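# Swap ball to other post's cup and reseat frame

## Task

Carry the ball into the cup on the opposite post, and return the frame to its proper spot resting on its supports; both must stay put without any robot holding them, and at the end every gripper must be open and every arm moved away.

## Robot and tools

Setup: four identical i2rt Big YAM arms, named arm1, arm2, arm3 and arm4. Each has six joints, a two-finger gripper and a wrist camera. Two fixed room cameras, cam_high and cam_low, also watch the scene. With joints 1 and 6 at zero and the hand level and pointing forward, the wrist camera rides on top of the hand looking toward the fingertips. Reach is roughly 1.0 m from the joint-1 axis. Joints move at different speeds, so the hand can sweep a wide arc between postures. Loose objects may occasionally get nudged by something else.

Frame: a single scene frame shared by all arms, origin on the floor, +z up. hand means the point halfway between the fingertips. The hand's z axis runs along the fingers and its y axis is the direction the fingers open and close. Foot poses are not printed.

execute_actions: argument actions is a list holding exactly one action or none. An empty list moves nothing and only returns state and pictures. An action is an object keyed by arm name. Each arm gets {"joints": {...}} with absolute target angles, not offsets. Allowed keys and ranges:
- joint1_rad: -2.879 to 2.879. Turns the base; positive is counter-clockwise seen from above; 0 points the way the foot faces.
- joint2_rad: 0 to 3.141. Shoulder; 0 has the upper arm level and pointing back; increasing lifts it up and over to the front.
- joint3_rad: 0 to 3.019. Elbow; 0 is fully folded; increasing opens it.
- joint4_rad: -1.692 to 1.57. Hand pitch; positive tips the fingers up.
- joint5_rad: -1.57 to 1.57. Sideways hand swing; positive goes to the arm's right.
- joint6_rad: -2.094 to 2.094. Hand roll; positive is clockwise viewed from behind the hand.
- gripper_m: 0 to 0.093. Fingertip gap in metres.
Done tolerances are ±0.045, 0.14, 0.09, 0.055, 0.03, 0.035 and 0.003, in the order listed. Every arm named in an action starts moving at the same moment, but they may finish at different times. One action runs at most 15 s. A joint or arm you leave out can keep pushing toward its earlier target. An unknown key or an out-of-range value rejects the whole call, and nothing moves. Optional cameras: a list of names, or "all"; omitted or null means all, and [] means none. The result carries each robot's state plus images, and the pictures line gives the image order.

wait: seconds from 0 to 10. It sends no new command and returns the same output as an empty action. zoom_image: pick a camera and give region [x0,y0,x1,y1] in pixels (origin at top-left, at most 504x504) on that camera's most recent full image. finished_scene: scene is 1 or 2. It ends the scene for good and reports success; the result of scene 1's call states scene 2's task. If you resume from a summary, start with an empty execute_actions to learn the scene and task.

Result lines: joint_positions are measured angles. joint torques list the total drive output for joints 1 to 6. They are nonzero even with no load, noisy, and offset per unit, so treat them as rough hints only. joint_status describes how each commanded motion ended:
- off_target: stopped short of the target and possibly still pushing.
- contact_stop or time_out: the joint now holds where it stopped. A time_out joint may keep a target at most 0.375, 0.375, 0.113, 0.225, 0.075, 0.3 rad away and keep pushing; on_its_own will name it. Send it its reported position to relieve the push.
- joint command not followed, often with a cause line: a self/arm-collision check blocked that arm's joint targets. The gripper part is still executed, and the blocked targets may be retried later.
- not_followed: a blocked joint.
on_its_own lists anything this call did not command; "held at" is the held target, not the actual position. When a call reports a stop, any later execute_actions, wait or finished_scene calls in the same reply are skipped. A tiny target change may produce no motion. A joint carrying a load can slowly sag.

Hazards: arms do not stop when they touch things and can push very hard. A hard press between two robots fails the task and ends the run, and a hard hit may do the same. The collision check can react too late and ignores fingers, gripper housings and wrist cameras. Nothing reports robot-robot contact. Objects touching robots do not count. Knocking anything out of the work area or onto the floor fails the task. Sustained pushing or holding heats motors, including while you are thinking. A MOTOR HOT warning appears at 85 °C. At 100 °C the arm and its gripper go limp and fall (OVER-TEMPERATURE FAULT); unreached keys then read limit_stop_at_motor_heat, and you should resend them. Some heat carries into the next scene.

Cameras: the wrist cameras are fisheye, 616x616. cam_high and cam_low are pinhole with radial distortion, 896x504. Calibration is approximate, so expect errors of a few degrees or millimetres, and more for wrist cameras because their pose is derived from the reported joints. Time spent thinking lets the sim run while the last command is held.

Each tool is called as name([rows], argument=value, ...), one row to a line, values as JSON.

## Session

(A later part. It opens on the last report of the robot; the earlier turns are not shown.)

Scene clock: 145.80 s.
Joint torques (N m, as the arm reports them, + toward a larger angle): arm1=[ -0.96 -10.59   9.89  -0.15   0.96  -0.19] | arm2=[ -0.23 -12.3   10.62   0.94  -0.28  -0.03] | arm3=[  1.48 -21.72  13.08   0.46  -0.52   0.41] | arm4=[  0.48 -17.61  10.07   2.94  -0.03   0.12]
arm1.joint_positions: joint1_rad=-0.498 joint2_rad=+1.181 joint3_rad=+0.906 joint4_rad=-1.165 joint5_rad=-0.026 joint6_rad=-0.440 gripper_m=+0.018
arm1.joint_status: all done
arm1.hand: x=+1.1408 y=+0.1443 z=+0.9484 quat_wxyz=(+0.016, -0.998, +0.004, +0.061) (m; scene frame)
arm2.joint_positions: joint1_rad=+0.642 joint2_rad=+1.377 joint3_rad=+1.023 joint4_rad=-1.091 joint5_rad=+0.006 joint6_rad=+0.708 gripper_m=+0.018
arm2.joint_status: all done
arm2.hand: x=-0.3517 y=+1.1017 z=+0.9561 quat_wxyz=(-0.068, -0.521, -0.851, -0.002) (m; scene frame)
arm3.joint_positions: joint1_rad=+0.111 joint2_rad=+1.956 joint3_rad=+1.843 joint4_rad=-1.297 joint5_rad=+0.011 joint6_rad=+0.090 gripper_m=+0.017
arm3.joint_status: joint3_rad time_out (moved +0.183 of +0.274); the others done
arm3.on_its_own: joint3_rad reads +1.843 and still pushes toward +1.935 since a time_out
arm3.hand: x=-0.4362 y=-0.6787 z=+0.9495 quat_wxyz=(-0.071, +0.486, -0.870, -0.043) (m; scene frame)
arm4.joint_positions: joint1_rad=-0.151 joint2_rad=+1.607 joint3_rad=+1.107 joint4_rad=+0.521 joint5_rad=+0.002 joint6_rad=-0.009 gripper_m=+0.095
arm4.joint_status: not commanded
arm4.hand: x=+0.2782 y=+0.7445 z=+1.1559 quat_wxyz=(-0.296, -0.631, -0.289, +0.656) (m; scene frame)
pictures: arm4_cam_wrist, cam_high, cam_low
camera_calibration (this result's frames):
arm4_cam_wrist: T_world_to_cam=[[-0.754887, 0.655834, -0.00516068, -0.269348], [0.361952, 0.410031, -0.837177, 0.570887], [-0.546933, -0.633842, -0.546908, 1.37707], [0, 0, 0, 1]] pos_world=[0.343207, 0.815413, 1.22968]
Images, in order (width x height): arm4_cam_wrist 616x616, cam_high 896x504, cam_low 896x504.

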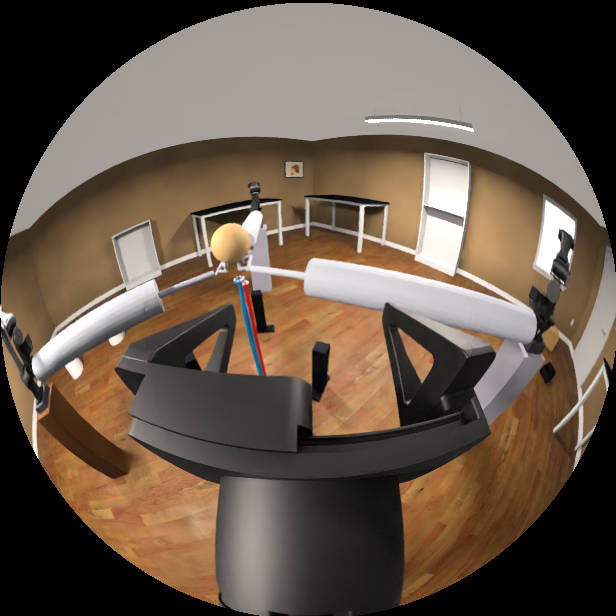

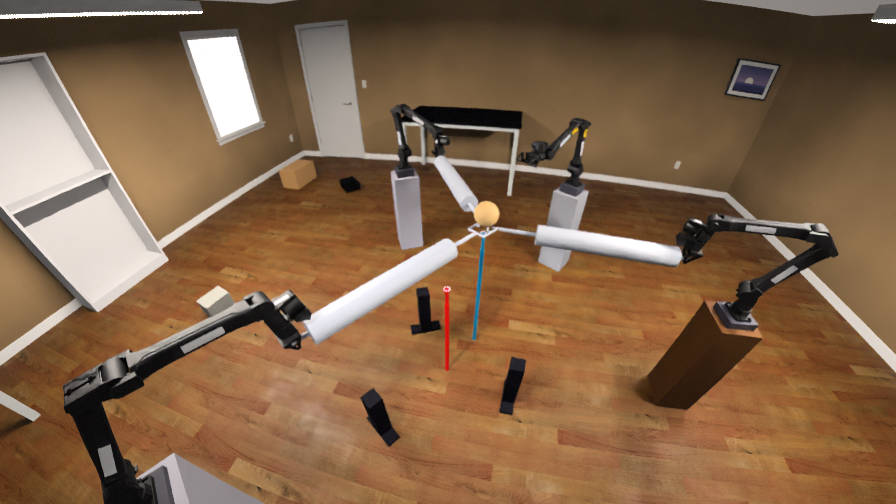

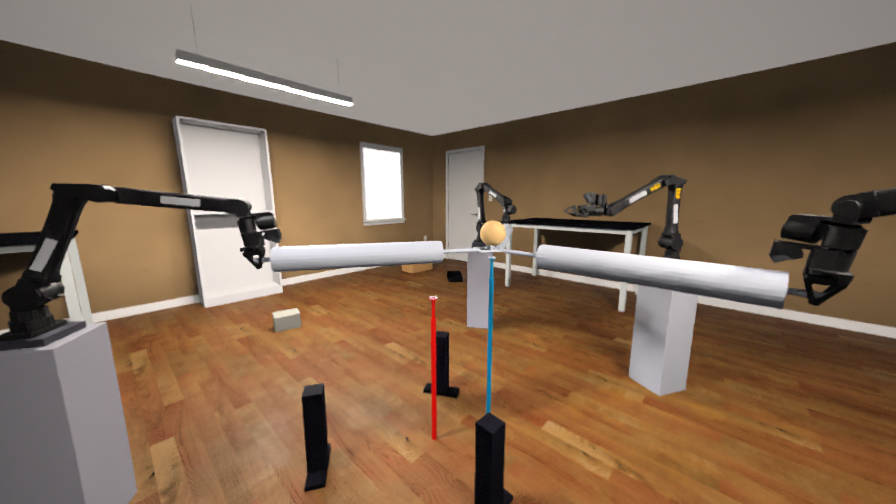

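execute_actions([
  {"arm1":{"joints":{"joint1_rad":-0.52,"joint2_rad":1.215,"joint3_rad":0.893,"joint4_rad":-1.09,"joint6_rad":-0.462}},"arm2":{"joints":{"joint1_rad":0.648,"joint3_rad":0.995,"joint4_rad":-1.02,"joint6_rad":0.716}},"arm3":{"joints":{"joint1_rad":0.163,"joint2_rad":1.944,"joint3_rad":1.865,"joint4_rad":-1.23}}},
], cameras=["cam_low","cam_high","arm4_cam_wrist"])

zoom_image(camera="cam_low", region=[440,205,530,275])

zoom_image(camera="cam_high", region=[440,190,530,260])

zoom_image(camera="arm4_cam_wrist", region=[190,210,290,320])

Scene clock: 155.67 s.
Joint torques (N m, as the arm reports them, + toward a larger angle): arm1=[-1.03 -8.7   8.34  0.82  0.66 -0.17] | arm2=[  0.59 -11.78  10.41   1.46  -0.09  -0.01] | arm3=[  1.05 -20.99   9.97   2.16  -0.51   0.36] | arm4=[  0.5  -17.67  10.07   2.95  -0.03   0.12]
arm1.joint_positions: joint1_rad=-0.508 joint2_rad=+1.229 joint3_rad=+0.882 joint4_rad=-1.093 joint5_rad=-0.020 joint6_rad=-0.451 gripper_m=+0.018
arm1.joint_status: all done
arm1.hand: x=+1.1338 y=+0.1527 z=+0.9260 quat_wxyz=(+0.020, -0.998, +0.003, +0.060) (m; scene frame)
arm2.joint_positions: joint1_rad=+0.649 joint2_rad=+1.372 joint3_rad=+0.971 joint4_rad=-1.047 joint5_rad=+0.001 joint6_rad=+0.715 gripper_m=+0.018
arm2.joint_status: all done
arm2.hand: x=-0.3591 y=+1.1082 z=+0.9389 quat_wxyz=(-0.065, -0.522, -0.851, -0.004) (m; scene frame)
arm3.joint_positions: joint1_rad=+0.123 joint2_rad=+1.963 joint3_rad=+1.823 joint4_rad=-1.258 joint5_rad=+0.010 joint6_rad=+0.096 gripper_m=+0.017
arm3.joint_status: all done
arm3.hand: x=-0.4419 y=-0.6714 z=+0.9382 quat_wxyz=(-0.075, +0.489, -0.868, -0.048) (m; scene frame)
arm4.joint_positions: joint1_rad=-0.151 joint2_rad=+1.607 joint3_rad=+1.107 joint4_rad=+0.521 joint5_rad=+0.002 joint6_rad=-0.009 gripper_m=+0.095
arm4.joint_status: not commanded
arm4.hand: x=+0.2782 y=+0.7445 z=+1.1559 quat_wxyz=(-0.296, -0.631, -0.289, +0.656) (m; scene frame)
pictures: arm4_cam_wrist, cam_high, cam_low
camera_calibration (this result's frames):
arm4_cam_wrist: T_world_to_cam=[[-0.754887, 0.655834, -0.00516068, -0.269348], [0.361952, 0.410031, -0.837177, 0.570887], [-0.546933, -0.633842, -0.546908, 1.37707], [0, 0, 0, 1]] pos_world=[0.343207, 0.815413, 1.22968]
Images, in order (width x height): arm4_cam_wrist 616x616, cam_high 896x504, cam_low 896x504.

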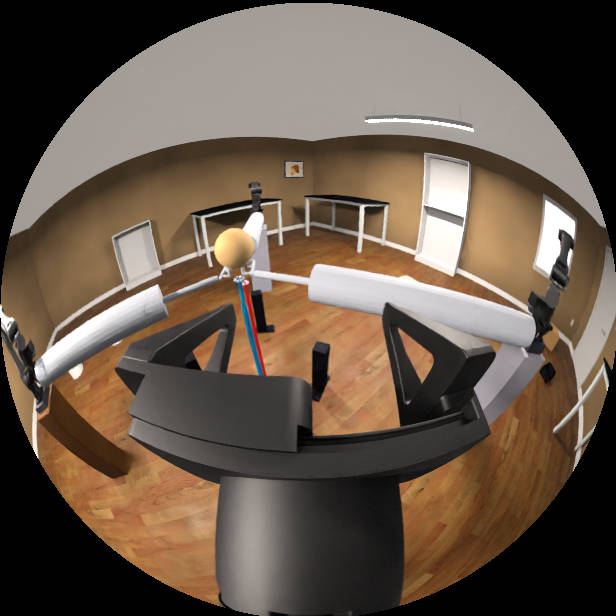

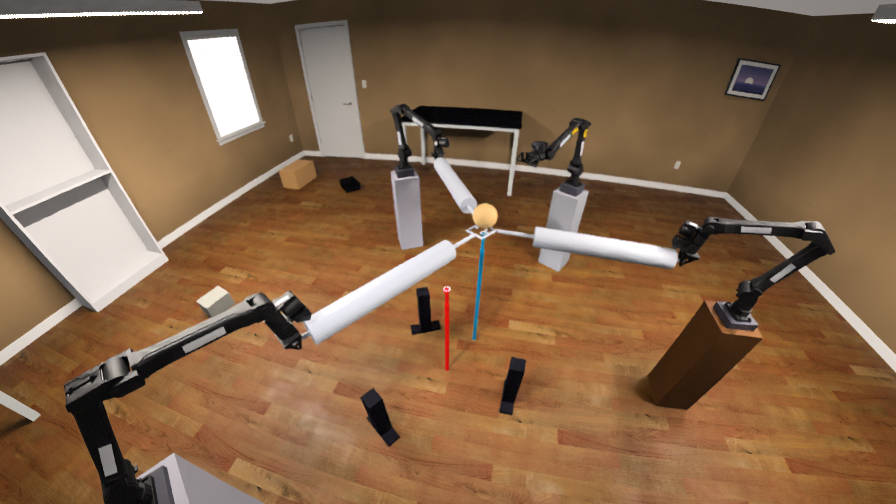

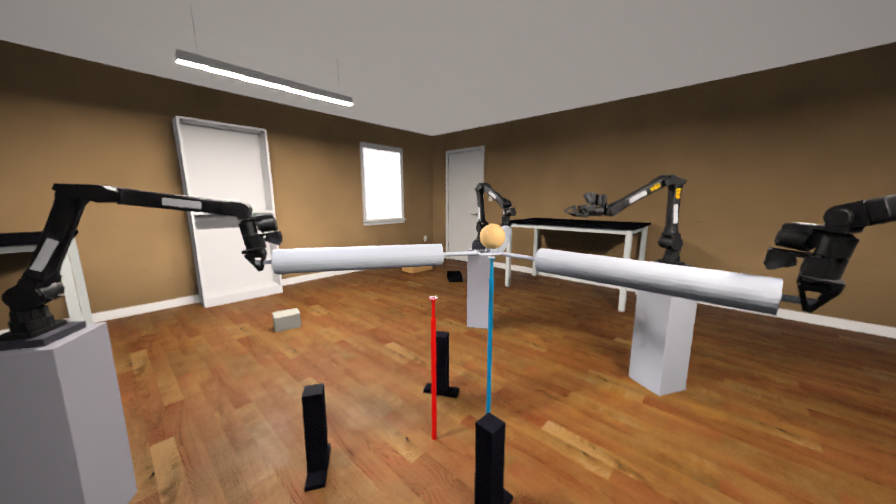

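Region (440, 205, 530, 275) of cam_low's 896x504 image, scaled by 5.600, with more detail than that image has.

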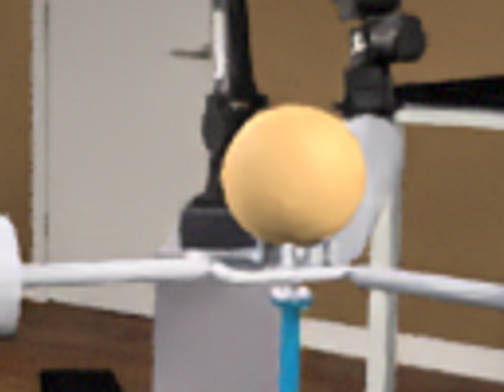

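Region (440, 190, 530, 260) of cam_high's 896x504 image, scaled by 5.600, with more detail than that image has.

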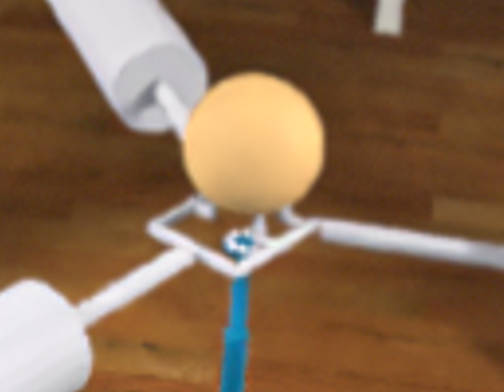

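Region (190, 210, 290, 320) of arm4_cam_wrist's 616x616 image, scaled by 4.582, with more detail than that image has; it fills the left 458 columns of this view, and the rest is white.

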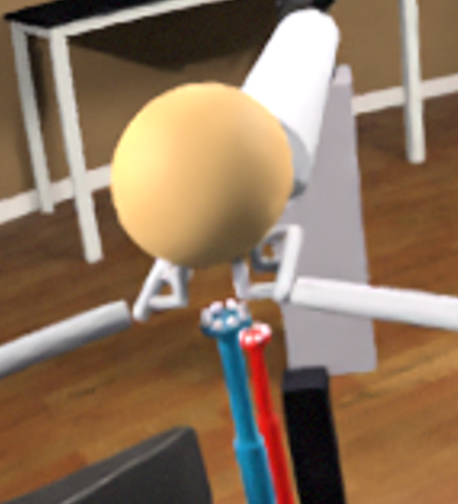

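execute_actions([
  {"arm1":{"joints":{"joint2_rad":1.238,"joint3_rad":0.848,"joint4_rad":-1.02}},"arm2":{"joints":{"joint2_rad":1.385,"joint3_rad":0.948,"joint4_rad":-0.94}},"arm3":{"joints":{"joint2_rad":1.96,"joint3_rad":1.79,"joint4_rad":-1.14}}},
], cameras=["cam_low","arm4_cam_wrist"])

zoom_image(camera="cam_low", region=[440,205,530,275])

zoom_image(camera="arm4_cam_wrist", region=[190,210,290,320])

Scene clock: 164.90 s.
Joint torques (N m, as the arm reports them, + toward a larger angle): arm1=[-1.02 -8.88  8.07  0.92  0.5  -0.17] | arm2=[ 0.04 -9.38 10.04  1.58  0.11 -0.02] | arm3=[  1.04 -21.91   9.73   1.85  -0.51   0.35] | arm4=[  0.5  -17.67  10.06   2.94  -0.03   0.11]
arm1.joint_positions: joint1_rad=-0.508 joint2_rad=+1.249 joint3_rad=+0.839 joint4_rad=-1.025 joint5_rad=-0.016 joint6_rad=-0.452 gripper_m=+0.018
arm1.joint_status: all done
arm1.hand: x=+1.1345 y=+0.1530 z=+0.9047 quat_wxyz=(+0.022, -0.998, +0.003, +0.061) (m; scene frame)
arm2.joint_positions: joint1_rad=+0.649 joint2_rad=+1.399 joint3_rad=+0.926 joint4_rad=-0.967 joint5_rad=-0.004 joint6_rad=+0.717 gripper_m=+0.018
arm2.joint_status: all done
arm2.hand: x=-0.3579 y=+1.1087 z=+0.9143 quat_wxyz=(-0.068, -0.522, -0.850, -0.007) (m; scene frame)
arm3.joint_positions: joint1_rad=+0.123 joint2_rad=+1.987 joint3_rad=+1.750 joint4_rad=-1.161 joint5_rad=+0.010 joint6_rad=+0.096 gripper_m=+0.017
arm3.joint_status: all done
arm3.hand: x=-0.4415 y=-0.6705 z=+0.8967 quat_wxyz=(-0.075, +0.489, -0.868, -0.048) (m; scene frame)
arm4.joint_positions: joint1_rad=-0.151 joint2_rad=+1.607 joint3_rad=+1.107 joint4_rad=+0.521 joint5_rad=+0.002 joint6_rad=-0.009 gripper_m=+0.095
arm4.joint_status: not commanded
arm4.hand: x=+0.2782 y=+0.7445 z=+1.1559 quat_wxyz=(-0.296, -0.631, -0.289, +0.656) (m; scene frame)
pictures: arm4_cam_wrist, cam_low
camera_calibration (this result's frames):
arm4_cam_wrist: T_world_to_cam=[[-0.754887, 0.655834, -0.00516068, -0.269348], [0.361952, 0.410031, -0.837177, 0.570887], [-0.546933, -0.633842, -0.546908, 1.37707], [0, 0, 0, 1]] pos_world=[0.343207, 0.815413, 1.22968]
Images, in order (width x height): arm4_cam_wrist 616x616, cam_low 896x504.

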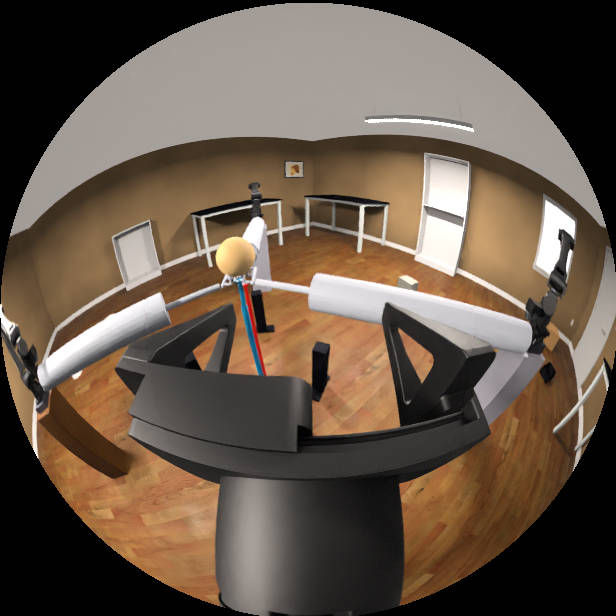

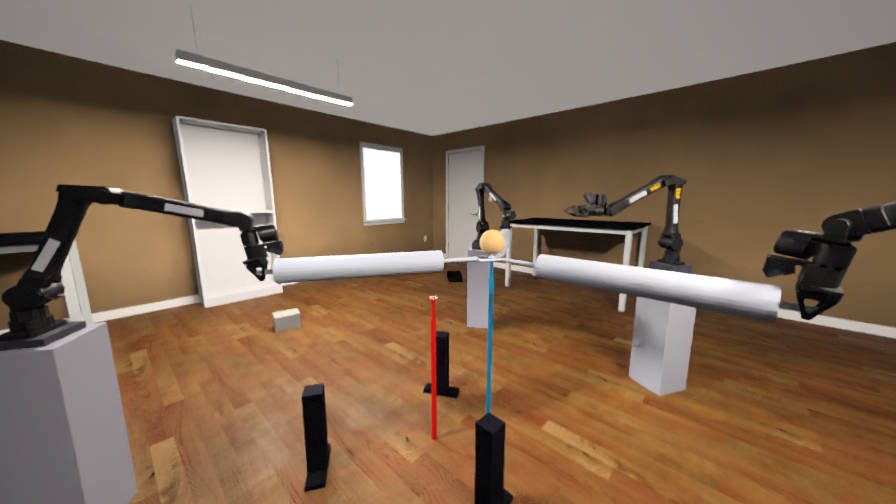

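Region (440, 205, 530, 275) of cam_low's 896x504 image, scaled by 5.600, with more detail than that image has.

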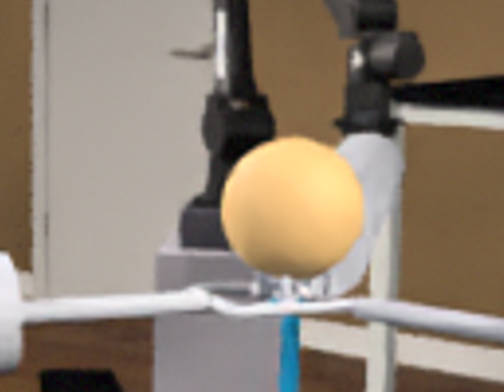

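Region (190, 210, 290, 320) of arm4_cam_wrist's 616x616 image, scaled by 4.582, with more detail than that image has; it fills the left 458 columns of this view, and the rest is white.

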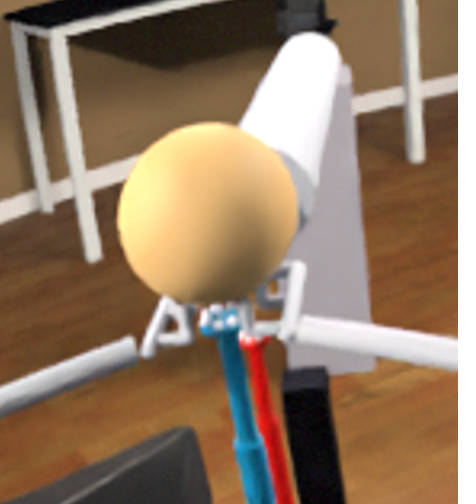

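execute_actions([
  {"arm1":{"joints":{"joint2_rad":1.283,"joint3_rad":0.794,"joint4_rad":-0.925}},"arm2":{"joints":{"joint2_rad":1.438,"joint3_rad":0.90,"joint4_rad":-0.85}},"arm3":{"joints":{"joint2_rad":1.978,"joint3_rad":1.74,"joint4_rad":-1.075}}},
], cameras=[])

execute_actions([
  {"arm1":{"joints":{"joint2_rad":1.335,"joint3_rad":0.745,"joint4_rad":-0.828}},"arm2":{"joints":{"joint2_rad":1.492,"joint3_rad":0.858,"joint4_rad":-0.76}},"arm3":{"joints":{"joint2_rad":2.008,"joint3_rad":1.695,"joint4_rad":-1.008}}},
], cameras=["cam_low","arm4_cam_wrist"])

zoom_image(camera="cam_low", region=[440,220,530,290])

zoom_image(camera="arm4_cam_wrist", region=[190,230,290,340])

Scene clock: 173.13 s.
Joint torques (N m, as the arm reports them, + toward a larger angle): arm1=[-1.01 -8.81  7.56  1.05  0.47 -0.17] | arm2=[ 0.36 -9.53  9.09  1.57  0.16 -0.03] | arm3=[  1.04 -20.41   9.26   1.97  -0.49   0.35] | arm4=[  0.52 -17.65  10.08   2.95  -0.03   0.11]
arm1.joint_positions: joint1_rad=-0.508 joint2_rad=+1.291 joint3_rad=+0.788 joint4_rad=-0.934 joint5_rad=-0.015 joint6_rad=-0.452 gripper_m=+0.018
arm1.joint_status: all done
arm1.hand: x=+1.1348 y=+0.1531 z=+0.8746 quat_wxyz=(+0.022, -0.998, +0.003, +0.060) (m; scene frame)
arm2.joint_positions: joint1_rad=+0.650 joint2_rad=+1.449 joint3_rad=+0.882 joint4_rad=-0.878 joint5_rad=-0.006 joint6_rad=+0.717 gripper_m=+0.018
arm2.joint_status: all done
arm2.hand: x=-0.3576 y=+1.1085 z=+0.8826 quat_wxyz=(-0.066, -0.522, -0.850, -0.008) (m; scene frame)
arm3.joint_positions: joint1_rad=+0.123 joint2_rad=+1.991 joint3_rad=+1.707 joint4_rad=-1.098 joint5_rad=+0.010 joint6_rad=+0.097 gripper_m=+0.017
arm3.joint_status: all done
arm3.hand: x=-0.4414 y=-0.6701 z=+0.8790 quat_wxyz=(-0.081, +0.488, -0.867, -0.052) (m; scene frame)
arm4.joint_positions: joint1_rad=-0.151 joint2_rad=+1.607 joint3_rad=+1.107 joint4_rad=+0.521 joint5_rad=+0.002 joint6_rad=-0.009 gripper_m=+0.095
arm4.joint_status: not commanded
arm4.hand: x=+0.2782 y=+0.7445 z=+1.1559 quat_wxyz=(-0.296, -0.631, -0.289, +0.656) (m; scene frame)
pictures: none
No camera images: the call's "cameras" was empty. Leave "cameras" out to get every camera's image.

Scene clock: 173.90 s.
Joint torques (N m, as the arm reports them, + toward a larger angle): arm1=[-0.96 -8.94  6.98  1.01  0.48 -0.17] | arm2=[ 0.08 -9.61  8.54  1.4   0.16 -0.02] | arm3=[  1.06 -20.91   8.96   1.76  -0.5    0.36] | arm4=[  0.46 -17.65  10.08   2.94  -0.04   0.12]
arm1.joint_positions: joint1_rad=-0.508 joint2_rad=+1.342 joint3_rad=+0.742 joint4_rad=-0.836 joint5_rad=-0.015 joint6_rad=-0.452 gripper_m=+0.018
arm1.joint_status: all done
arm1.hand: x=+1.1349 y=+0.1532 z=+0.8446 quat_wxyz=(+0.022, -0.998, +0.003, +0.060) (m; scene frame)
arm2.joint_positions: joint1_rad=+0.650 joint2_rad=+1.502 joint3_rad=+0.842 joint4_rad=-0.786 joint5_rad=-0.005 joint6_rad=+0.717 gripper_m=+0.018
arm2.joint_status: all done
arm2.hand: x=-0.3577 y=+1.1082 z=+0.8518 quat_wxyz=(-0.066, -0.522, -0.851, -0.007) (m; scene frame)
arm3.joint_positions: joint1_rad=+0.123 joint2_rad=+2.025 joint3_rad=+1.664 joint4_rad=-1.027 joint5_rad=+0.010 joint6_rad=+0.097 gripper_m=+0.017
arm3.joint_status: all done
arm3.hand: x=-0.4415 y=-0.6702 z=+0.8433 quat_wxyz=(-0.079, +0.488, -0.868, -0.050) (m; scene frame)
arm4.joint_positions: joint1_rad=-0.151 joint2_rad=+1.607 joint3_rad=+1.107 joint4_rad=+0.521 joint5_rad=+0.002 joint6_rad=-0.009 gripper_m=+0.095
arm4.joint_status: not commanded
arm4.hand: x=+0.2782 y=+0.7445 z=+1.1559 quat_wxyz=(-0.296, -0.631, -0.289, +0.656) (m; scene frame)
pictures: arm4_cam_wrist, cam_low
camera_calibration (this result's frames):
arm4_cam_wrist: T_world_to_cam=[[-0.754887, 0.655834, -0.00516068, -0.269348], [0.361952, 0.410031, -0.837177, 0.570887], [-0.546933, -0.633842, -0.546908, 1.37707], [0, 0, 0, 1]] pos_world=[0.343207, 0.815413, 1.22968]
Images, in order (width x height): arm4_cam_wrist 616x616, cam_low 896x504.

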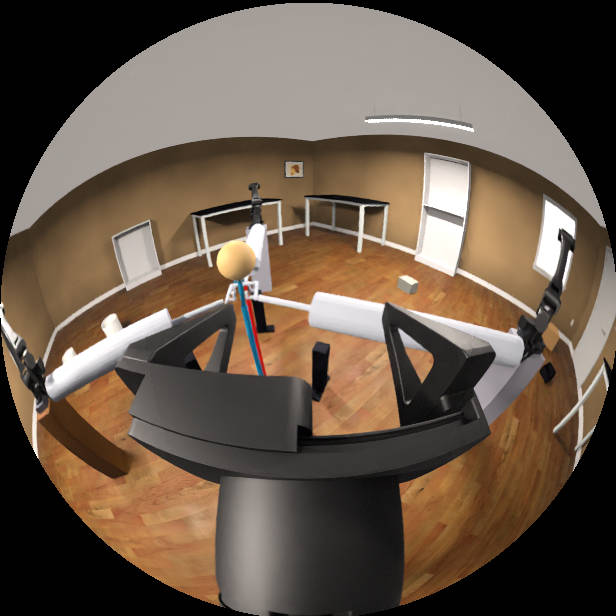

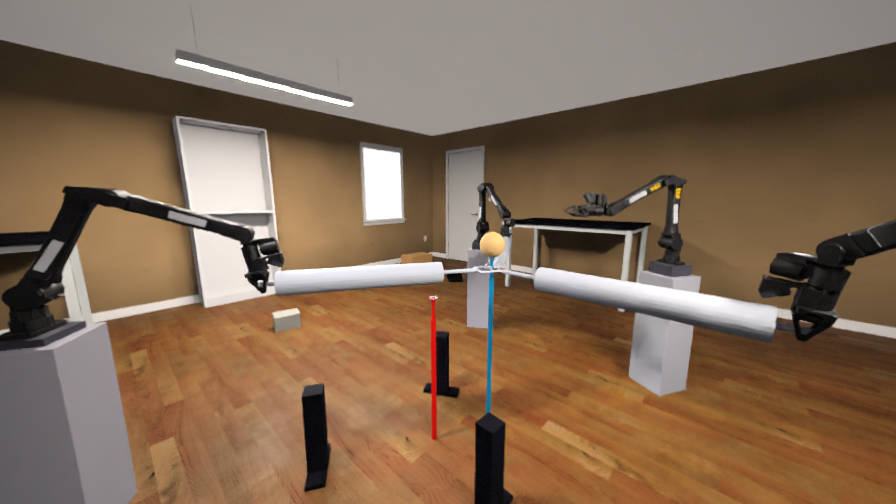

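Region (440, 220, 530, 290) of cam_low's 896x504 image, scaled by 5.600, with more detail than that image has.

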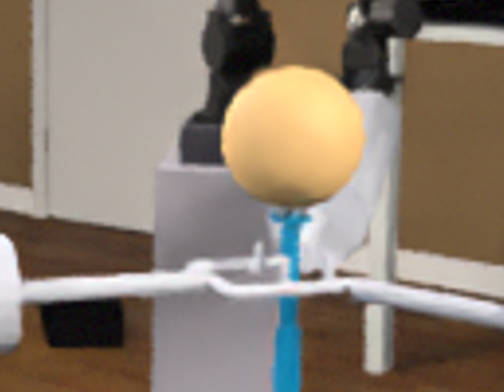

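Region (190, 230, 290, 340) of arm4_cam_wrist's 616x616 image, scaled by 4.582, with more detail than that image has; it fills the left 458 columns of this view, and the rest is white.

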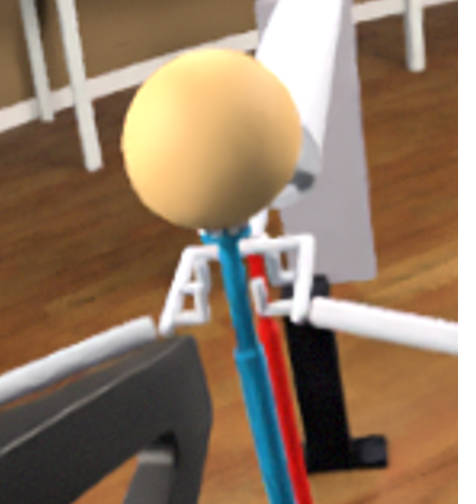

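execute_actions([
  {"arm1":{"joints":{"joint1_rad":-0.335,"joint2_rad":1.368,"joint3_rad":0.805,"joint6_rad":-0.275}},"arm2":{"joints":{"joint1_rad":0.487,"joint2_rad":1.445,"joint3_rad":0.84,"joint6_rad":0.555}},"arm3":{"joints":{"joint2_rad":1.83,"joint3_rad":1.47,"joint4_rad":-0.93}}},
], cameras=["cam_high"])

execute_actions([
  {"arm1":{"joints":{"joint1_rad":-0.035,"joint2_rad":1.425,"joint3_rad":0.865,"joint6_rad":0.032}},"arm2":{"joints":{"joint1_rad":0.231,"joint2_rad":1.555,"joint3_rad":0.96,"joint6_rad":0.30}},"arm3":{"joints":{"joint1_rad":0.14,"joint2_rad":1.60,"joint3_rad":1.115,"joint4_rad":-0.83}}},
], cameras=[])

execute_actions([
  {"arm1":{"joints":{"joint1_rad":0.21,"joint2_rad":1.54,"joint3_rad":1.005,"joint4_rad":-0.85,"joint6_rad":0.278}},"arm2":{"joints":{"joint1_rad":0.012,"joint2_rad":1.695,"joint3_rad":1.145,"joint4_rad":-0.83,"joint6_rad":0.085}},"arm3":{"joints":{"joint2_rad":1.335,"joint3_rad":0.8,"joint4_rad":-0.8}}},
], cameras=[])

execute_actions([
  {"arm1":{"joints":{"joint1_rad":0.366,"joint2_rad":1.775,"joint3_rad":1.255,"joint4_rad":-0.86,"joint6_rad":0.435}},"arm2":{"joints":{"joint1_rad":-0.18,"joint2_rad":1.865,"joint3_rad":1.335,"joint4_rad":-0.845,"joint6_rad":-0.11}},"arm3":{"joints":{"joint1_rad":0.19,"joint2_rad":1.035,"joint3_rad":0.495,"joint4_rad":-0.815,"joint6_rad":0.165}}},
], cameras=["cam_high"])

Scene clock: 190.90 s.
Joint torques (N m, as the arm reports them, + toward a larger angle): arm1=[-0.38 -8.64  9.86  0.89  0.   -0.07] | arm2=[  0.17 -12.03   8.23   1.17   0.23  -0.09] | arm3=[  0.09 -21.02   8.72   1.91  -0.39   0.29] | arm4=[  0.48 -17.65  10.08   2.94  -0.04   0.12]
arm1.joint_positions: joint1_rad=-0.331 joint2_rad=+1.365 joint3_rad=+0.762 joint4_rad=-0.833 joint5_rad=-0.005 joint6_rad=-0.275 gripper_m=+0.018
arm1.joint_status: all done
arm1.hand: x=+1.1050 y=+0.0996 z=+0.8441 quat_wxyz=(+0.016, -0.998, +0.003, +0.062) (m; scene frame)
arm2.joint_positions: joint1_rad=+0.494 joint2_rad=+1.492 joint3_rad=+0.827 joint4_rad=-0.777 joint5_rad=-0.008 joint6_rad=+0.564 gripper_m=+0.018
arm2.joint_status: all done
arm2.hand: x=-0.3885 y=+1.0555 z=+0.8514 quat_wxyz=(-0.069, -0.523, -0.850, +0.001) (m; scene frame)
arm3.joint_positions: joint1_rad=+0.134 joint2_rad=+1.879 joint3_rad=+1.438 joint4_rad=-0.952 joint5_rad=+0.008 joint6_rad=+0.103 gripper_m=+0.017
arm3.joint_status: all done
arm3.hand: x=-0.4739 y=-0.7217 z=+0.8448 quat_wxyz=(-0.076, +0.491, -0.866, -0.051) (m; scene frame)
arm4.joint_positions: joint1_rad=-0.151 joint2_rad=+1.607 joint3_rad=+1.107 joint4_rad=+0.521 joint5_rad=+0.002 joint6_rad=-0.009 gripper_m=+0.095
arm4.joint_status: not commanded
arm4.hand: x=+0.2782 y=+0.7445 z=+1.1559 quat_wxyz=(-0.296, -0.631, -0.289, +0.656) (m; scene frame)
pictures: cam_high
Images, in order (width x height): cam_high 896x504.

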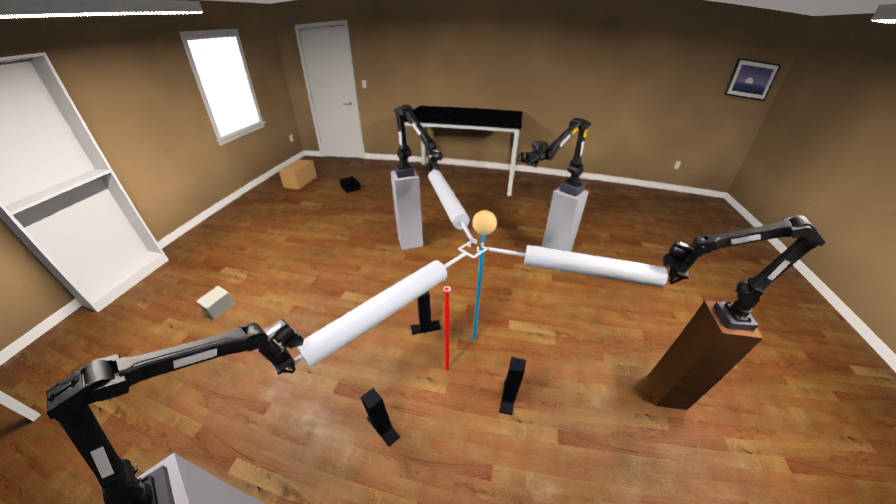

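Scene clock: 191.93 s.
Joint torques (N m, as the arm reports them, + toward a larger angle): arm1=[  0.06 -10.36   9.42   0.91  -0.35  -0.01] | arm2=[ -0.23 -10.75  12.02   1.22   0.27  -0.15] | arm3=[ -1.73 -15.15   8.01   1.86  -0.33   0.28] | arm4=[  0.51 -17.7   10.07   2.95  -0.04   0.12]
arm1.joint_positions: joint1_rad=-0.036 joint2_rad=+1.430 joint3_rad=+0.828 joint4_rad=-0.833 joint5_rad=+0.004 joint6_rad=+0.026 gripper_m=+0.018
arm1.joint_status: all done
arm1.hand: x=+1.0656 y=-0.0038 z=+0.8441 quat_wxyz=(+0.001, -0.998, +0.007, +0.065) (m; scene frame)
arm2.joint_positions: joint1_rad=+0.242 joint2_rad=+1.567 joint3_rad=+0.906 joint4_rad=-0.777 joint5_rad=-0.010 joint6_rad=+0.315 gripper_m=+0.018
arm2.joint_status: all done
arm2.hand: x=-0.4278 y=+0.9563 z=+0.8501 quat_wxyz=(-0.070, -0.524, -0.849, +0.017) (m; scene frame)
arm3.joint_positions: joint1_rad=+0.134 joint2_rad=+1.628 joint3_rad=+1.091 joint4_rad=-0.851 joint5_rad=+0.006 joint6_rad=+0.106 gripper_m=+0.017
arm3.joint_status: all done
arm3.hand: x=-0.5191 y=-0.8181 z=+0.8459 quat_wxyz=(-0.077, +0.490, -0.867, -0.053) (m; scene frame)
arm4.joint_positions: joint1_rad=-0.151 joint2_rad=+1.607 joint3_rad=+1.107 joint4_rad=+0.521 joint5_rad=+0.002 joint6_rad=-0.009 gripper_m=+0.095
arm4.joint_status: not commanded
arm4.hand: x=+0.2782 y=+0.7445 z=+1.1559 quat_wxyz=(-0.296, -0.631, -0.289, +0.656) (m; scene frame)
pictures: none
No camera images: the call's "cameras" was empty. Leave "cameras" out to get every camera's image.

Scene clock: 192.93 s.
Joint torques (N m, as the arm reports them, + toward a larger angle): arm1=[ -0.26 -13.58   8.71   0.62  -0.3   -0.09] | arm2=[ -0.1  -12.82  12.88   0.5    0.37  -0.12] | arm3=[ -1.7  -10.12   7.73   1.54  -0.6    0.25] | arm4=[  0.53 -17.7   10.08   2.95  -0.03   0.11]
arm1.joint_positions: joint1_rad=+0.212 joint2_rad=+1.556 joint3_rad=+0.980 joint4_rad=-0.846 joint5_rad=+0.003 joint6_rad=+0.279 gripper_m=+0.018
arm1.joint_status: all done
arm1.hand: x=+1.0234 y=-0.1126 z=+0.8476 quat_wxyz=(-0.018, -0.997, +0.010, +0.069) (m; scene frame)
arm2.joint_positions: joint1_rad=+0.021 joint2_rad=+1.716 joint3_rad=+1.082 joint4_rad=-0.828 joint5_rad=-0.013 joint6_rad=+0.097 gripper_m=+0.018
arm2.joint_status: all done
arm2.hand: x=-0.4704 y=+0.8512 z=+0.8452 quat_wxyz=(-0.056, -0.526, -0.848, +0.024) (m; scene frame)
arm3.joint_positions: joint1_rad=+0.134 joint2_rad=+1.359 joint3_rad=+0.777 joint4_rad=-0.814 joint5_rad=+0.012 joint6_rad=+0.108 gripper_m=+0.017
arm3.joint_status: all done
arm3.hand: x=-0.5662 y=-0.9215 z=+0.8408 quat_wxyz=(-0.076, +0.489, -0.868, -0.048) (m; scene frame)
arm4.joint_positions: joint1_rad=-0.151 joint2_rad=+1.607 joint3_rad=+1.107 joint4_rad=+0.521 joint5_rad=+0.002 joint6_rad=-0.009 gripper_m=+0.095
arm4.joint_status: not commanded
arm4.hand: x=+0.2782 y=+0.7445 z=+1.1559 quat_wxyz=(-0.296, -0.631, -0.289, +0.656) (m; scene frame)
pictures: none
No camera images: the call's "cameras" was empty. Leave "cameras" out to get every camera's image.

Scene clock: 194.10 s.
Joint torques (N m, as the arm reports them, + toward a larger angle): arm1=[ -0.14 -17.69   9.44   0.41  -0.65  -0.07] | arm2=[  0.47 -15.41  12.61   0.91   0.37  -0.04] | arm3=[-0.41 -5.28  7.68  1.27 -0.54  0.33] | arm4=[  0.48 -17.71  10.08   2.95  -0.04   0.12]
arm1.joint_positions: joint1_rad=+0.367 joint2_rad=+1.793 joint3_rad=+1.219 joint4_rad=-0.850 joint5_rad=+0.011 joint6_rad=+0.433 gripper_m=+0.018
arm1.joint_status: all done
arm1.hand: x=+0.9655 y=-0.2110 z=+0.8226 quat_wxyz=(-0.025, -0.997, +0.009, +0.066) (m; scene frame)
arm2.joint_positions: joint1_rad=-0.181 joint2_rad=+1.889 joint3_rad=+1.275 joint4_rad=-0.853 joint5_rad=-0.014 joint6_rad=-0.108 gripper_m=+0.018
arm2.joint_status: all done
arm2.hand: x=-0.5346 y=+0.7478 z=+0.8259 quat_wxyz=(-0.050, -0.525, -0.849, +0.032) (m; scene frame)
arm3.joint_positions: joint1_rad=+0.168 joint2_rad=+1.056 joint3_rad=+0.472 joint4_rad=-0.824 joint5_rad=+0.011 joint6_rad=+0.145 gripper_m=+0.017
arm3.joint_status: all done
arm3.hand: x=-0.6237 y=-1.0239 z=+0.8178 quat_wxyz=(-0.069, +0.488, -0.869, -0.048) (m; scene frame)
arm4.joint_positions: joint1_rad=-0.151 joint2_rad=+1.607 joint3_rad=+1.107 joint4_rad=+0.521 joint5_rad=+0.002 joint6_rad=-0.009 gripper_m=+0.095
arm4.joint_status: not commanded
arm4.hand: x=+0.2782 y=+0.7445 z=+1.1559 quat_wxyz=(-0.296, -0.631, -0.289, +0.656) (m; scene frame)
pictures: cam_high
Images, in order (width x height): cam_high 896x504.

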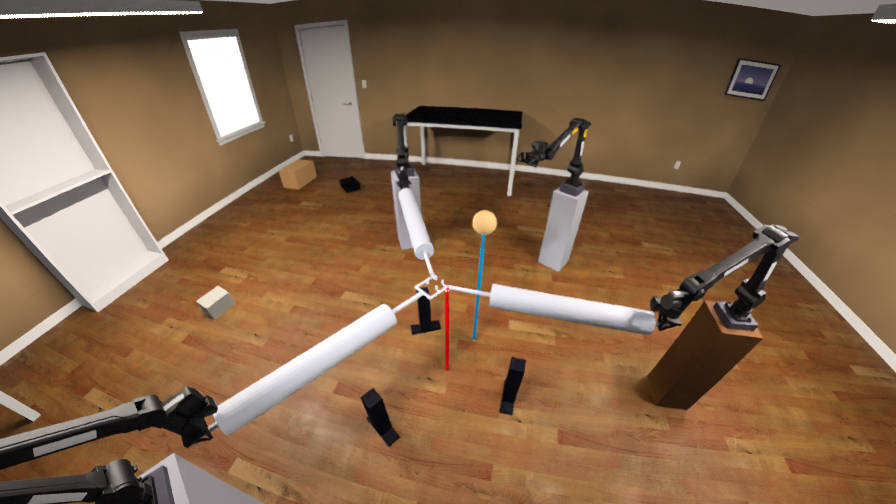

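execute_actions([
  {"arm1":{"joints":{"joint1_rad":0.35,"joint2_rad":1.895,"joint3_rad":1.145,"joint4_rad":-0.64,"joint6_rad":0.41}},"arm2":{"joints":{"joint1_rad":-0.155,"joint2_rad":1.99,"joint3_rad":1.235,"joint4_rad":-0.63,"joint6_rad":-0.085}},"arm3":{"joints":{"joint1_rad":0.175,"joint2_rad":1.335,"joint3_rad":0.40,"joint4_rad":-0.43}}},
], cameras=[])

execute_actions([
  {"arm1":{"joints":{"joint2_rad":2.015,"joint3_rad":1.115,"joint4_rad":-0.485}},"arm2":{"joints":{"joint1_rad":-0.15,"joint2_rad":2.115,"joint3_rad":1.21,"joint4_rad":-0.495}},"arm3":{"joints":{"joint1_rad":0.16,"joint2_rad":1.64,"joint3_rad":0.38,"joint4_rad":-0.10,"joint6_rad":0.13}}},
], cameras=[])

execute_actions([
  {"arm1":{"joints":{"joint1_rad":0.365,"joint2_rad":2.172,"joint3_rad":1.16,"joint4_rad":-0.35,"joint6_rad":0.432}},"arm2":{"joints":{"joint2_rad":2.275,"joint3_rad":1.295,"joint4_rad":-0.388}},"arm3":{"joints":{"joint1_rad":0.13,"joint2_rad":1.965,"joint3_rad":0.38,"joint4_rad":0.225,"joint6_rad":0.10}}},
], cameras=[])

execute_actions([
  {"arm1":{"joints":{"joint1_rad":0.393,"joint2_rad":2.322,"joint3_rad":1.212,"joint4_rad":-0.254,"joint6_rad":0.46}},"arm2":{"joints":{"joint1_rad":-0.168,"joint2_rad":2.435,"joint3_rad":1.392,"joint4_rad":-0.327,"joint6_rad":-0.1}},"arm3":{"joints":{"joint1_rad":0.10,"joint2_rad":2.277,"joint3_rad":0.425,"joint4_rad":0.498,"joint6_rad":0.07}}},
], cameras=[])

execute_actions([
  {"arm1":{"joints":{"joint1_rad":0.419,"joint2_rad":2.502,"joint3_rad":1.302,"joint4_rad":-0.167,"joint6_rad":0.486}},"arm2":{"joints":{"joint1_rad":-0.178,"joint2_rad":2.615,"joint3_rad":1.52,"joint4_rad":-0.273,"joint6_rad":-0.11}},"arm3":{"joints":{"joint1_rad":0.075,"joint2_rad":2.584,"joint3_rad":0.522,"joint4_rad":0.71,"joint6_rad":0.045}}},
], cameras=["cam_high"])

Scene clock: 206.83 s.
Joint torques (N m, as the arm reports them, + toward a larger angle): arm1=[ -0.47 -18.59   6.27   0.93  -0.41  -0.18] | arm2=[  1.33 -16.89   8.01   1.46   0.14   0.05] | arm3=[-1.62 -5.56  5.58  1.88 -0.48  0.33] | arm4=[  0.47 -17.65  10.08   2.95  -0.04   0.12]
arm1.joint_positions: joint1_rad=+0.355 joint2_rad=+1.918 joint3_rad=+1.140 joint4_rad=-0.645 joint5_rad=+0.006 joint6_rad=+0.421 gripper_m=+0.018
arm1.joint_status: all done
arm1.hand: x=+0.9691 y=-0.2040 z=+0.7405 quat_wxyz=(-0.027, -0.997, +0.009, +0.065) (m; scene frame)
arm2.joint_positions: joint1_rad=-0.168 joint2_rad=+2.026 joint3_rad=+1.215 joint4_rad=-0.656 joint5_rad=-0.007 joint6_rad=-0.094 gripper_m=+0.018
arm2.joint_status: all done
arm2.hand: x=-0.5303 y=+0.7533 z=+0.7409 quat_wxyz=(-0.048, -0.525, -0.849, +0.034) (m; scene frame)
arm3.joint_positions: joint1_rad=+0.168 joint2_rad=+1.339 joint3_rad=+0.381 joint4_rad=-0.453 joint5_rad=+0.010 joint6_rad=+0.145 gripper_m=+0.017
arm3.joint_status: all done
arm3.hand: x=-0.6213 y=-1.0174 z=+0.7368 quat_wxyz=(-0.068, +0.488, -0.869, -0.047) (m; scene frame)
arm4.joint_positions: joint1_rad=-0.151 joint2_rad=+1.607 joint3_rad=+1.107 joint4_rad=+0.521 joint5_rad=+0.002 joint6_rad=-0.009 gripper_m=+0.095
arm4.joint_status: not commanded
arm4.hand: x=+0.2782 y=+0.7445 z=+1.1559 quat_wxyz=(-0.296, -0.631, -0.289, +0.656) (m; scene frame)
pictures: none
No camera images: the call's "cameras" was empty. Leave "cameras" out to get every camera's image.

Scene clock: 207.87 s.
Joint torques (N m, as the arm reports them, + toward a larger angle): arm1=[  0.19 -18.72   5.46   1.16  -0.5   -0.12] | arm2=[  0.76 -16.39   6.48   1.3    0.17   0.  ] | arm3=[-2.9  -7.56  3.5   2.16 -0.39  0.05] | arm4=[  0.51 -17.7   10.07   2.94  -0.04   0.11]
arm1.joint_positions: joint1_rad=+0.348 joint2_rad=+2.034 joint3_rad=+1.109 joint4_rad=-0.497 joint5_rad=+0.008 joint6_rad=+0.415 gripper_m=+0.018
arm1.joint_status: all done
arm1.hand: x=+0.9721 y=-0.1986 z=+0.6791 quat_wxyz=(-0.026, -0.997, +0.009, +0.067) (m; scene frame)
arm2.joint_positions: joint1_rad=-0.158 joint2_rad=+2.143 joint3_rad=+1.196 joint4_rad=-0.516 joint5_rad=-0.008 joint6_rad=-0.086 gripper_m=+0.018
arm2.joint_status: all done
arm2.hand: x=-0.5269 y=+0.7584 z=+0.6790 quat_wxyz=(-0.050, -0.524, -0.849, +0.034) (m; scene frame)
arm3.joint_positions: joint1_rad=+0.168 joint2_rad=+1.644 joint3_rad=+0.362 joint4_rad=-0.127 joint5_rad=+0.008 joint6_rad=+0.142 gripper_m=+0.017
arm3.joint_status: all done
arm3.hand: x=-0.6195 y=-1.0118 z=+0.6716 quat_wxyz=(-0.067, +0.489, -0.868, -0.048) (m; scene frame)
arm4.joint_positions: joint1_rad=-0.151 joint2_rad=+1.607 joint3_rad=+1.107 joint4_rad=+0.521 joint5_rad=+0.002 joint6_rad=-0.009 gripper_m=+0.095
arm4.joint_status: not commanded
arm4.hand: x=+0.2782 y=+0.7445 z=+1.1559 quat_wxyz=(-0.296, -0.631, -0.289, +0.656) (m; scene frame)
pictures: none
No camera images: the call's "cameras" was empty. Leave "cameras" out to get every camera's image.

Scene clock: 208.87 s.
Joint torques (N m, as the arm reports them, + toward a larger angle): arm1=[  0.16 -19.67   6.73   1.04  -0.58  -0.05] | arm2=[  0.97 -17.28   8.41   1.13   0.17   0.  ] | arm3=[-3.32 -8.64  1.06  2.06 -0.23  0.02] | arm4=[  0.51 -17.64  10.08   2.95  -0.04   0.12]
arm1.joint_positions: joint1_rad=+0.363 joint2_rad=+2.192 joint3_rad=+1.125 joint4_rad=-0.358 joint5_rad=+0.009 joint6_rad=+0.429 gripper_m=+0.018
arm1.joint_status: all done
arm1.hand: x=+0.9758 y=-0.2051 z=+0.6097 quat_wxyz=(-0.025, -0.998, +0.009, +0.065) (m; scene frame)
arm2.joint_positions: joint1_rad=-0.157 joint2_rad=+2.305 joint3_rad=+1.248 joint4_rad=-0.402 joint5_rad=-0.008 joint6_rad=-0.085 gripper_m=+0.018
arm2.joint_status: all done
arm2.hand: x=-0.5233 y=+0.7503 z=+0.6110 quat_wxyz=(-0.052, -0.524, -0.849, +0.036) (m; scene frame)
arm3.joint_positions: joint1_rad=+0.144 joint2_rad=+1.967 joint3_rad=+0.364 joint4_rad=+0.199 joint5_rad=+0.004 joint6_rad=+0.116 gripper_m=+0.017
arm3.joint_status: all done
arm3.hand: x=-0.6166 y=-1.0192 z=+0.6068 quat_wxyz=(-0.070, +0.490, -0.868, -0.050) (m; scene frame)
arm4.joint_positions: joint1_rad=-0.151 joint2_rad=+1.607 joint3_rad=+1.107 joint4_rad=+0.521 joint5_rad=+0.002 joint6_rad=-0.009 gripper_m=+0.095
arm4.joint_status: not commanded
arm4.hand: x=+0.2782 y=+0.7445 z=+1.1559 quat_wxyz=(-0.296, -0.631, -0.289, +0.656) (m; scene frame)
pictures: none
No camera images: the call's "cameras" was empty. Leave "cameras" out to get every camera's image.

Scene clock: 209.83 s.
Joint torques (N m, as the arm reports them, + toward a larger angle): arm1=[  0.4  -20.09   6.09   1.23  -0.62  -0.05] | arm2=[  0.03 -17.91   7.88   1.26   0.24  -0.15] | arm3=[ -3.21 -10.07  -1.08   2.33  -0.17   0.03] | arm4=[  0.5  -17.66  10.08   2.96  -0.04   0.11]
arm1.joint_positions: joint1_rad=+0.389 joint2_rad=+2.340 joint3_rad=+1.177 joint4_rad=-0.268 joint5_rad=+0.011 joint6_rad=+0.456 gripper_m=+0.018
arm1.joint_status: all done
arm1.hand: x=+0.9801 y=-0.2179 z=+0.5493 quat_wxyz=(-0.025, -0.998, +0.010, +0.062) (m; scene frame)
arm2.joint_positions: joint1_rad=-0.157 joint2_rad=+2.463 joint3_rad=+1.347 joint4_rad=-0.345 joint5_rad=-0.010 joint6_rad=-0.085 gripper_m=+0.018
arm2.joint_status: all done
arm2.hand: x=-0.5183 y=+0.7381 z=+0.5494 quat_wxyz=(-0.051, -0.524, -0.849, +0.034) (m; scene frame)
arm3.joint_positions: joint1_rad=+0.114 joint2_rad=+2.282 joint3_rad=+0.414 joint4_rad=+0.468 joint5_rad=+0.002 joint6_rad=+0.086 gripper_m=+0.017
arm3.joint_status: all done
arm3.hand: x=-0.6140 y=-1.0305 z=+0.5428 quat_wxyz=(-0.072, +0.490, -0.867, -0.049) (m; scene frame)
arm4.joint_positions: joint1_rad=-0.151 joint2_rad=+1.607 joint3_rad=+1.107 joint4_rad=+0.521 joint5_rad=+0.002 joint6_rad=-0.009 gripper_m=+0.095
arm4.joint_status: not commanded
arm4.hand: x=+0.2782 y=+0.7445 z=+1.1559 quat_wxyz=(-0.296, -0.631, -0.289, +0.656) (m; scene frame)
pictures: none
No camera images: the call's "cameras" was empty. Leave "cameras" out to get every camera's image.

Scene clock: 210.77 s.
Joint torques (N m, as the arm reports them, + toward a larger angle): arm1=[  0.68 -21.     5.14   1.28  -0.72  -0.02] | arm2=[ -0.82 -18.15   7.04   1.26   0.27  -0.24] | arm3=[ -3.32 -10.49  -2.9    2.33  -0.11   0.01] | arm4=[  0.5  -17.69  10.07   2.95  -0.04   0.12]
arm1.joint_positions: joint1_rad=+0.412 joint2_rad=+2.523 joint3_rad=+1.271 joint4_rad=-0.183 joint5_rad=+0.012 joint6_rad=+0.480 gripper_m=+0.018
arm1.joint_status: all done
arm1.hand: x=+0.9825 y=-0.2298 z=+0.4766 quat_wxyz=(-0.025, -0.998, +0.010, +0.060) (m; scene frame)
arm2.joint_positions: joint1_rad=-0.159 joint2_rad=+2.647 joint3_rad=+1.479 joint4_rad=-0.291 joint5_rad=-0.011 joint6_rad=-0.085 gripper_m=+0.018
arm2.joint_status: all done
arm2.hand: x=-0.5149 y=+0.7264 z=+0.4769 quat_wxyz=(-0.053, -0.525, -0.849, +0.035) (m; scene frame)
arm3.joint_positions: joint1_rad=+0.090 joint2_rad=+2.587 joint3_rad=+0.519 joint4_rad=+0.680 joint5_rad=+0.001 joint6_rad=+0.063 gripper_m=+0.017
arm3.joint_status: all done
arm3.hand: x=-0.6128 y=-1.0402 z=+0.4718 quat_wxyz=(-0.078, +0.489, -0.867, -0.051) (m; scene frame)
arm4.joint_positions: joint1_rad=-0.151 joint2_rad=+1.607 joint3_rad=+1.107 joint4_rad=+0.521 joint5_rad=+0.002 joint6_rad=-0.009 gripper_m=+0.095
arm4.joint_status: not commanded
arm4.hand: x=+0.2782 y=+0.7445 z=+1.1559 quat_wxyz=(-0.296, -0.631, -0.289, +0.656) (m; scene frame)
pictures: cam_high
Images, in order (width x height): cam_high 896x504.

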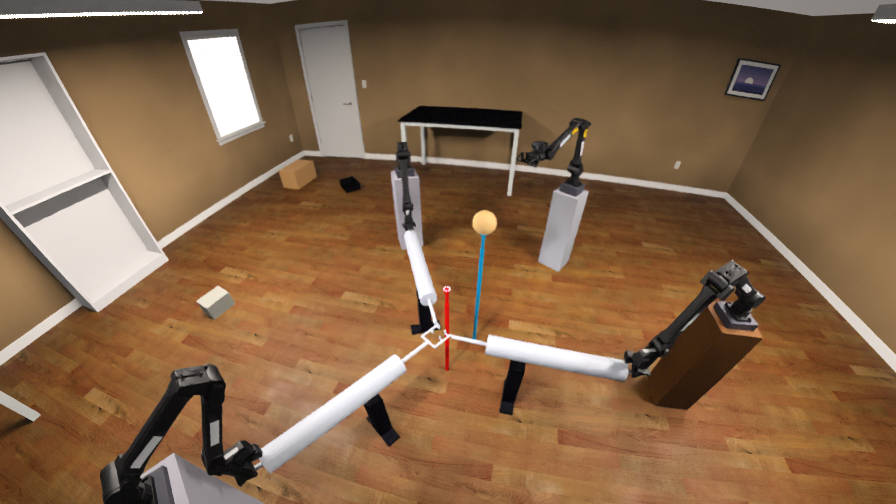

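Offset (+.004,+.01); correct while descending.

execute_actions([
  {"arm1":{"joints":{"joint1_rad":0.432,"joint2_rad":2.61,"joint3_rad":1.385,"joint4_rad":-0.13,"joint6_rad":0.495}},"arm2":{"joints":{"joint1_rad":-0.185,"joint2_rad":2.705,"joint3_rad":1.60,"joint4_rad":-0.232}},"arm3":{"joints":{"joint2_rad":2.74,"joint3_rad":0.58,"joint4_rad":0.76}}},
], cameras=[])

Scene clock: 215.37 s.
Joint torques (N m, as the arm reports them, + toward a larger angle): arm1=[  0.32 -21.04   4.95   1.66  -0.67  -0.12] | arm2=[ -0.73 -18.5    7.55   1.69   0.26  -0.12] | arm3=[-3.38 -9.92 -4.1   1.71 -0.11  0.  ] | arm4=[  0.5  -17.67  10.08   2.95  -0.03   0.11]
arm1.joint_positions: joint1_rad=+0.430 joint2_rad=+2.625 joint3_rad=+1.356 joint4_rad=-0.156 joint5_rad=+0.012 joint6_rad=+0.499 gripper_m=+0.018
arm1.joint_status: all done
arm1.hand: x=+0.9773 y=-0.2436 z=+0.4390 quat_wxyz=(-0.029, -0.997, +0.011, +0.064) (m; scene frame)
arm2.joint_positions: joint1_rad=-0.173 joint2_rad=+2.730 joint3_rad=+1.556 joint4_rad=-0.265 joint5_rad=-0.010 joint6_rad=-0.096 gripper_m=+0.018
arm2.joint_status: all done
arm2.hand: x=-0.5183 y=+0.7130 z=+0.4456 quat_wxyz=(-0.060, -0.526, -0.848, +0.041) (m; scene frame)
arm3.joint_positions: joint1_rad=+0.090 joint2_rad=+2.738 joint3_rad=+0.588 joint4_rad=+0.742 joint5_rad=+0.001 joint6_rad=+0.063 gripper_m=+0.017
arm3.joint_status: all done
arm3.hand: x=-0.6193 y=-1.0525 z=+0.4315 quat_wxyz=(-0.070, +0.490, -0.868, -0.046) (m; scene frame)
arm4.joint_positions: joint1_rad=-0.151 joint2_rad=+1.607 joint3_rad=+1.107 joint4_rad=+0.521 joint5_rad=+0.002 joint6_rad=-0.009 gripper_m=+0.095
arm4.joint_status: not commanded
arm4.hand: x=+0.2782 y=+0.7445 z=+1.1559 quat_wxyz=(-0.296, -0.631, -0.289, +0.656) (m; scene frame)
pictures: none
No camera images: the call's "cameras" was empty. Leave "cameras" out to get every camera's image.


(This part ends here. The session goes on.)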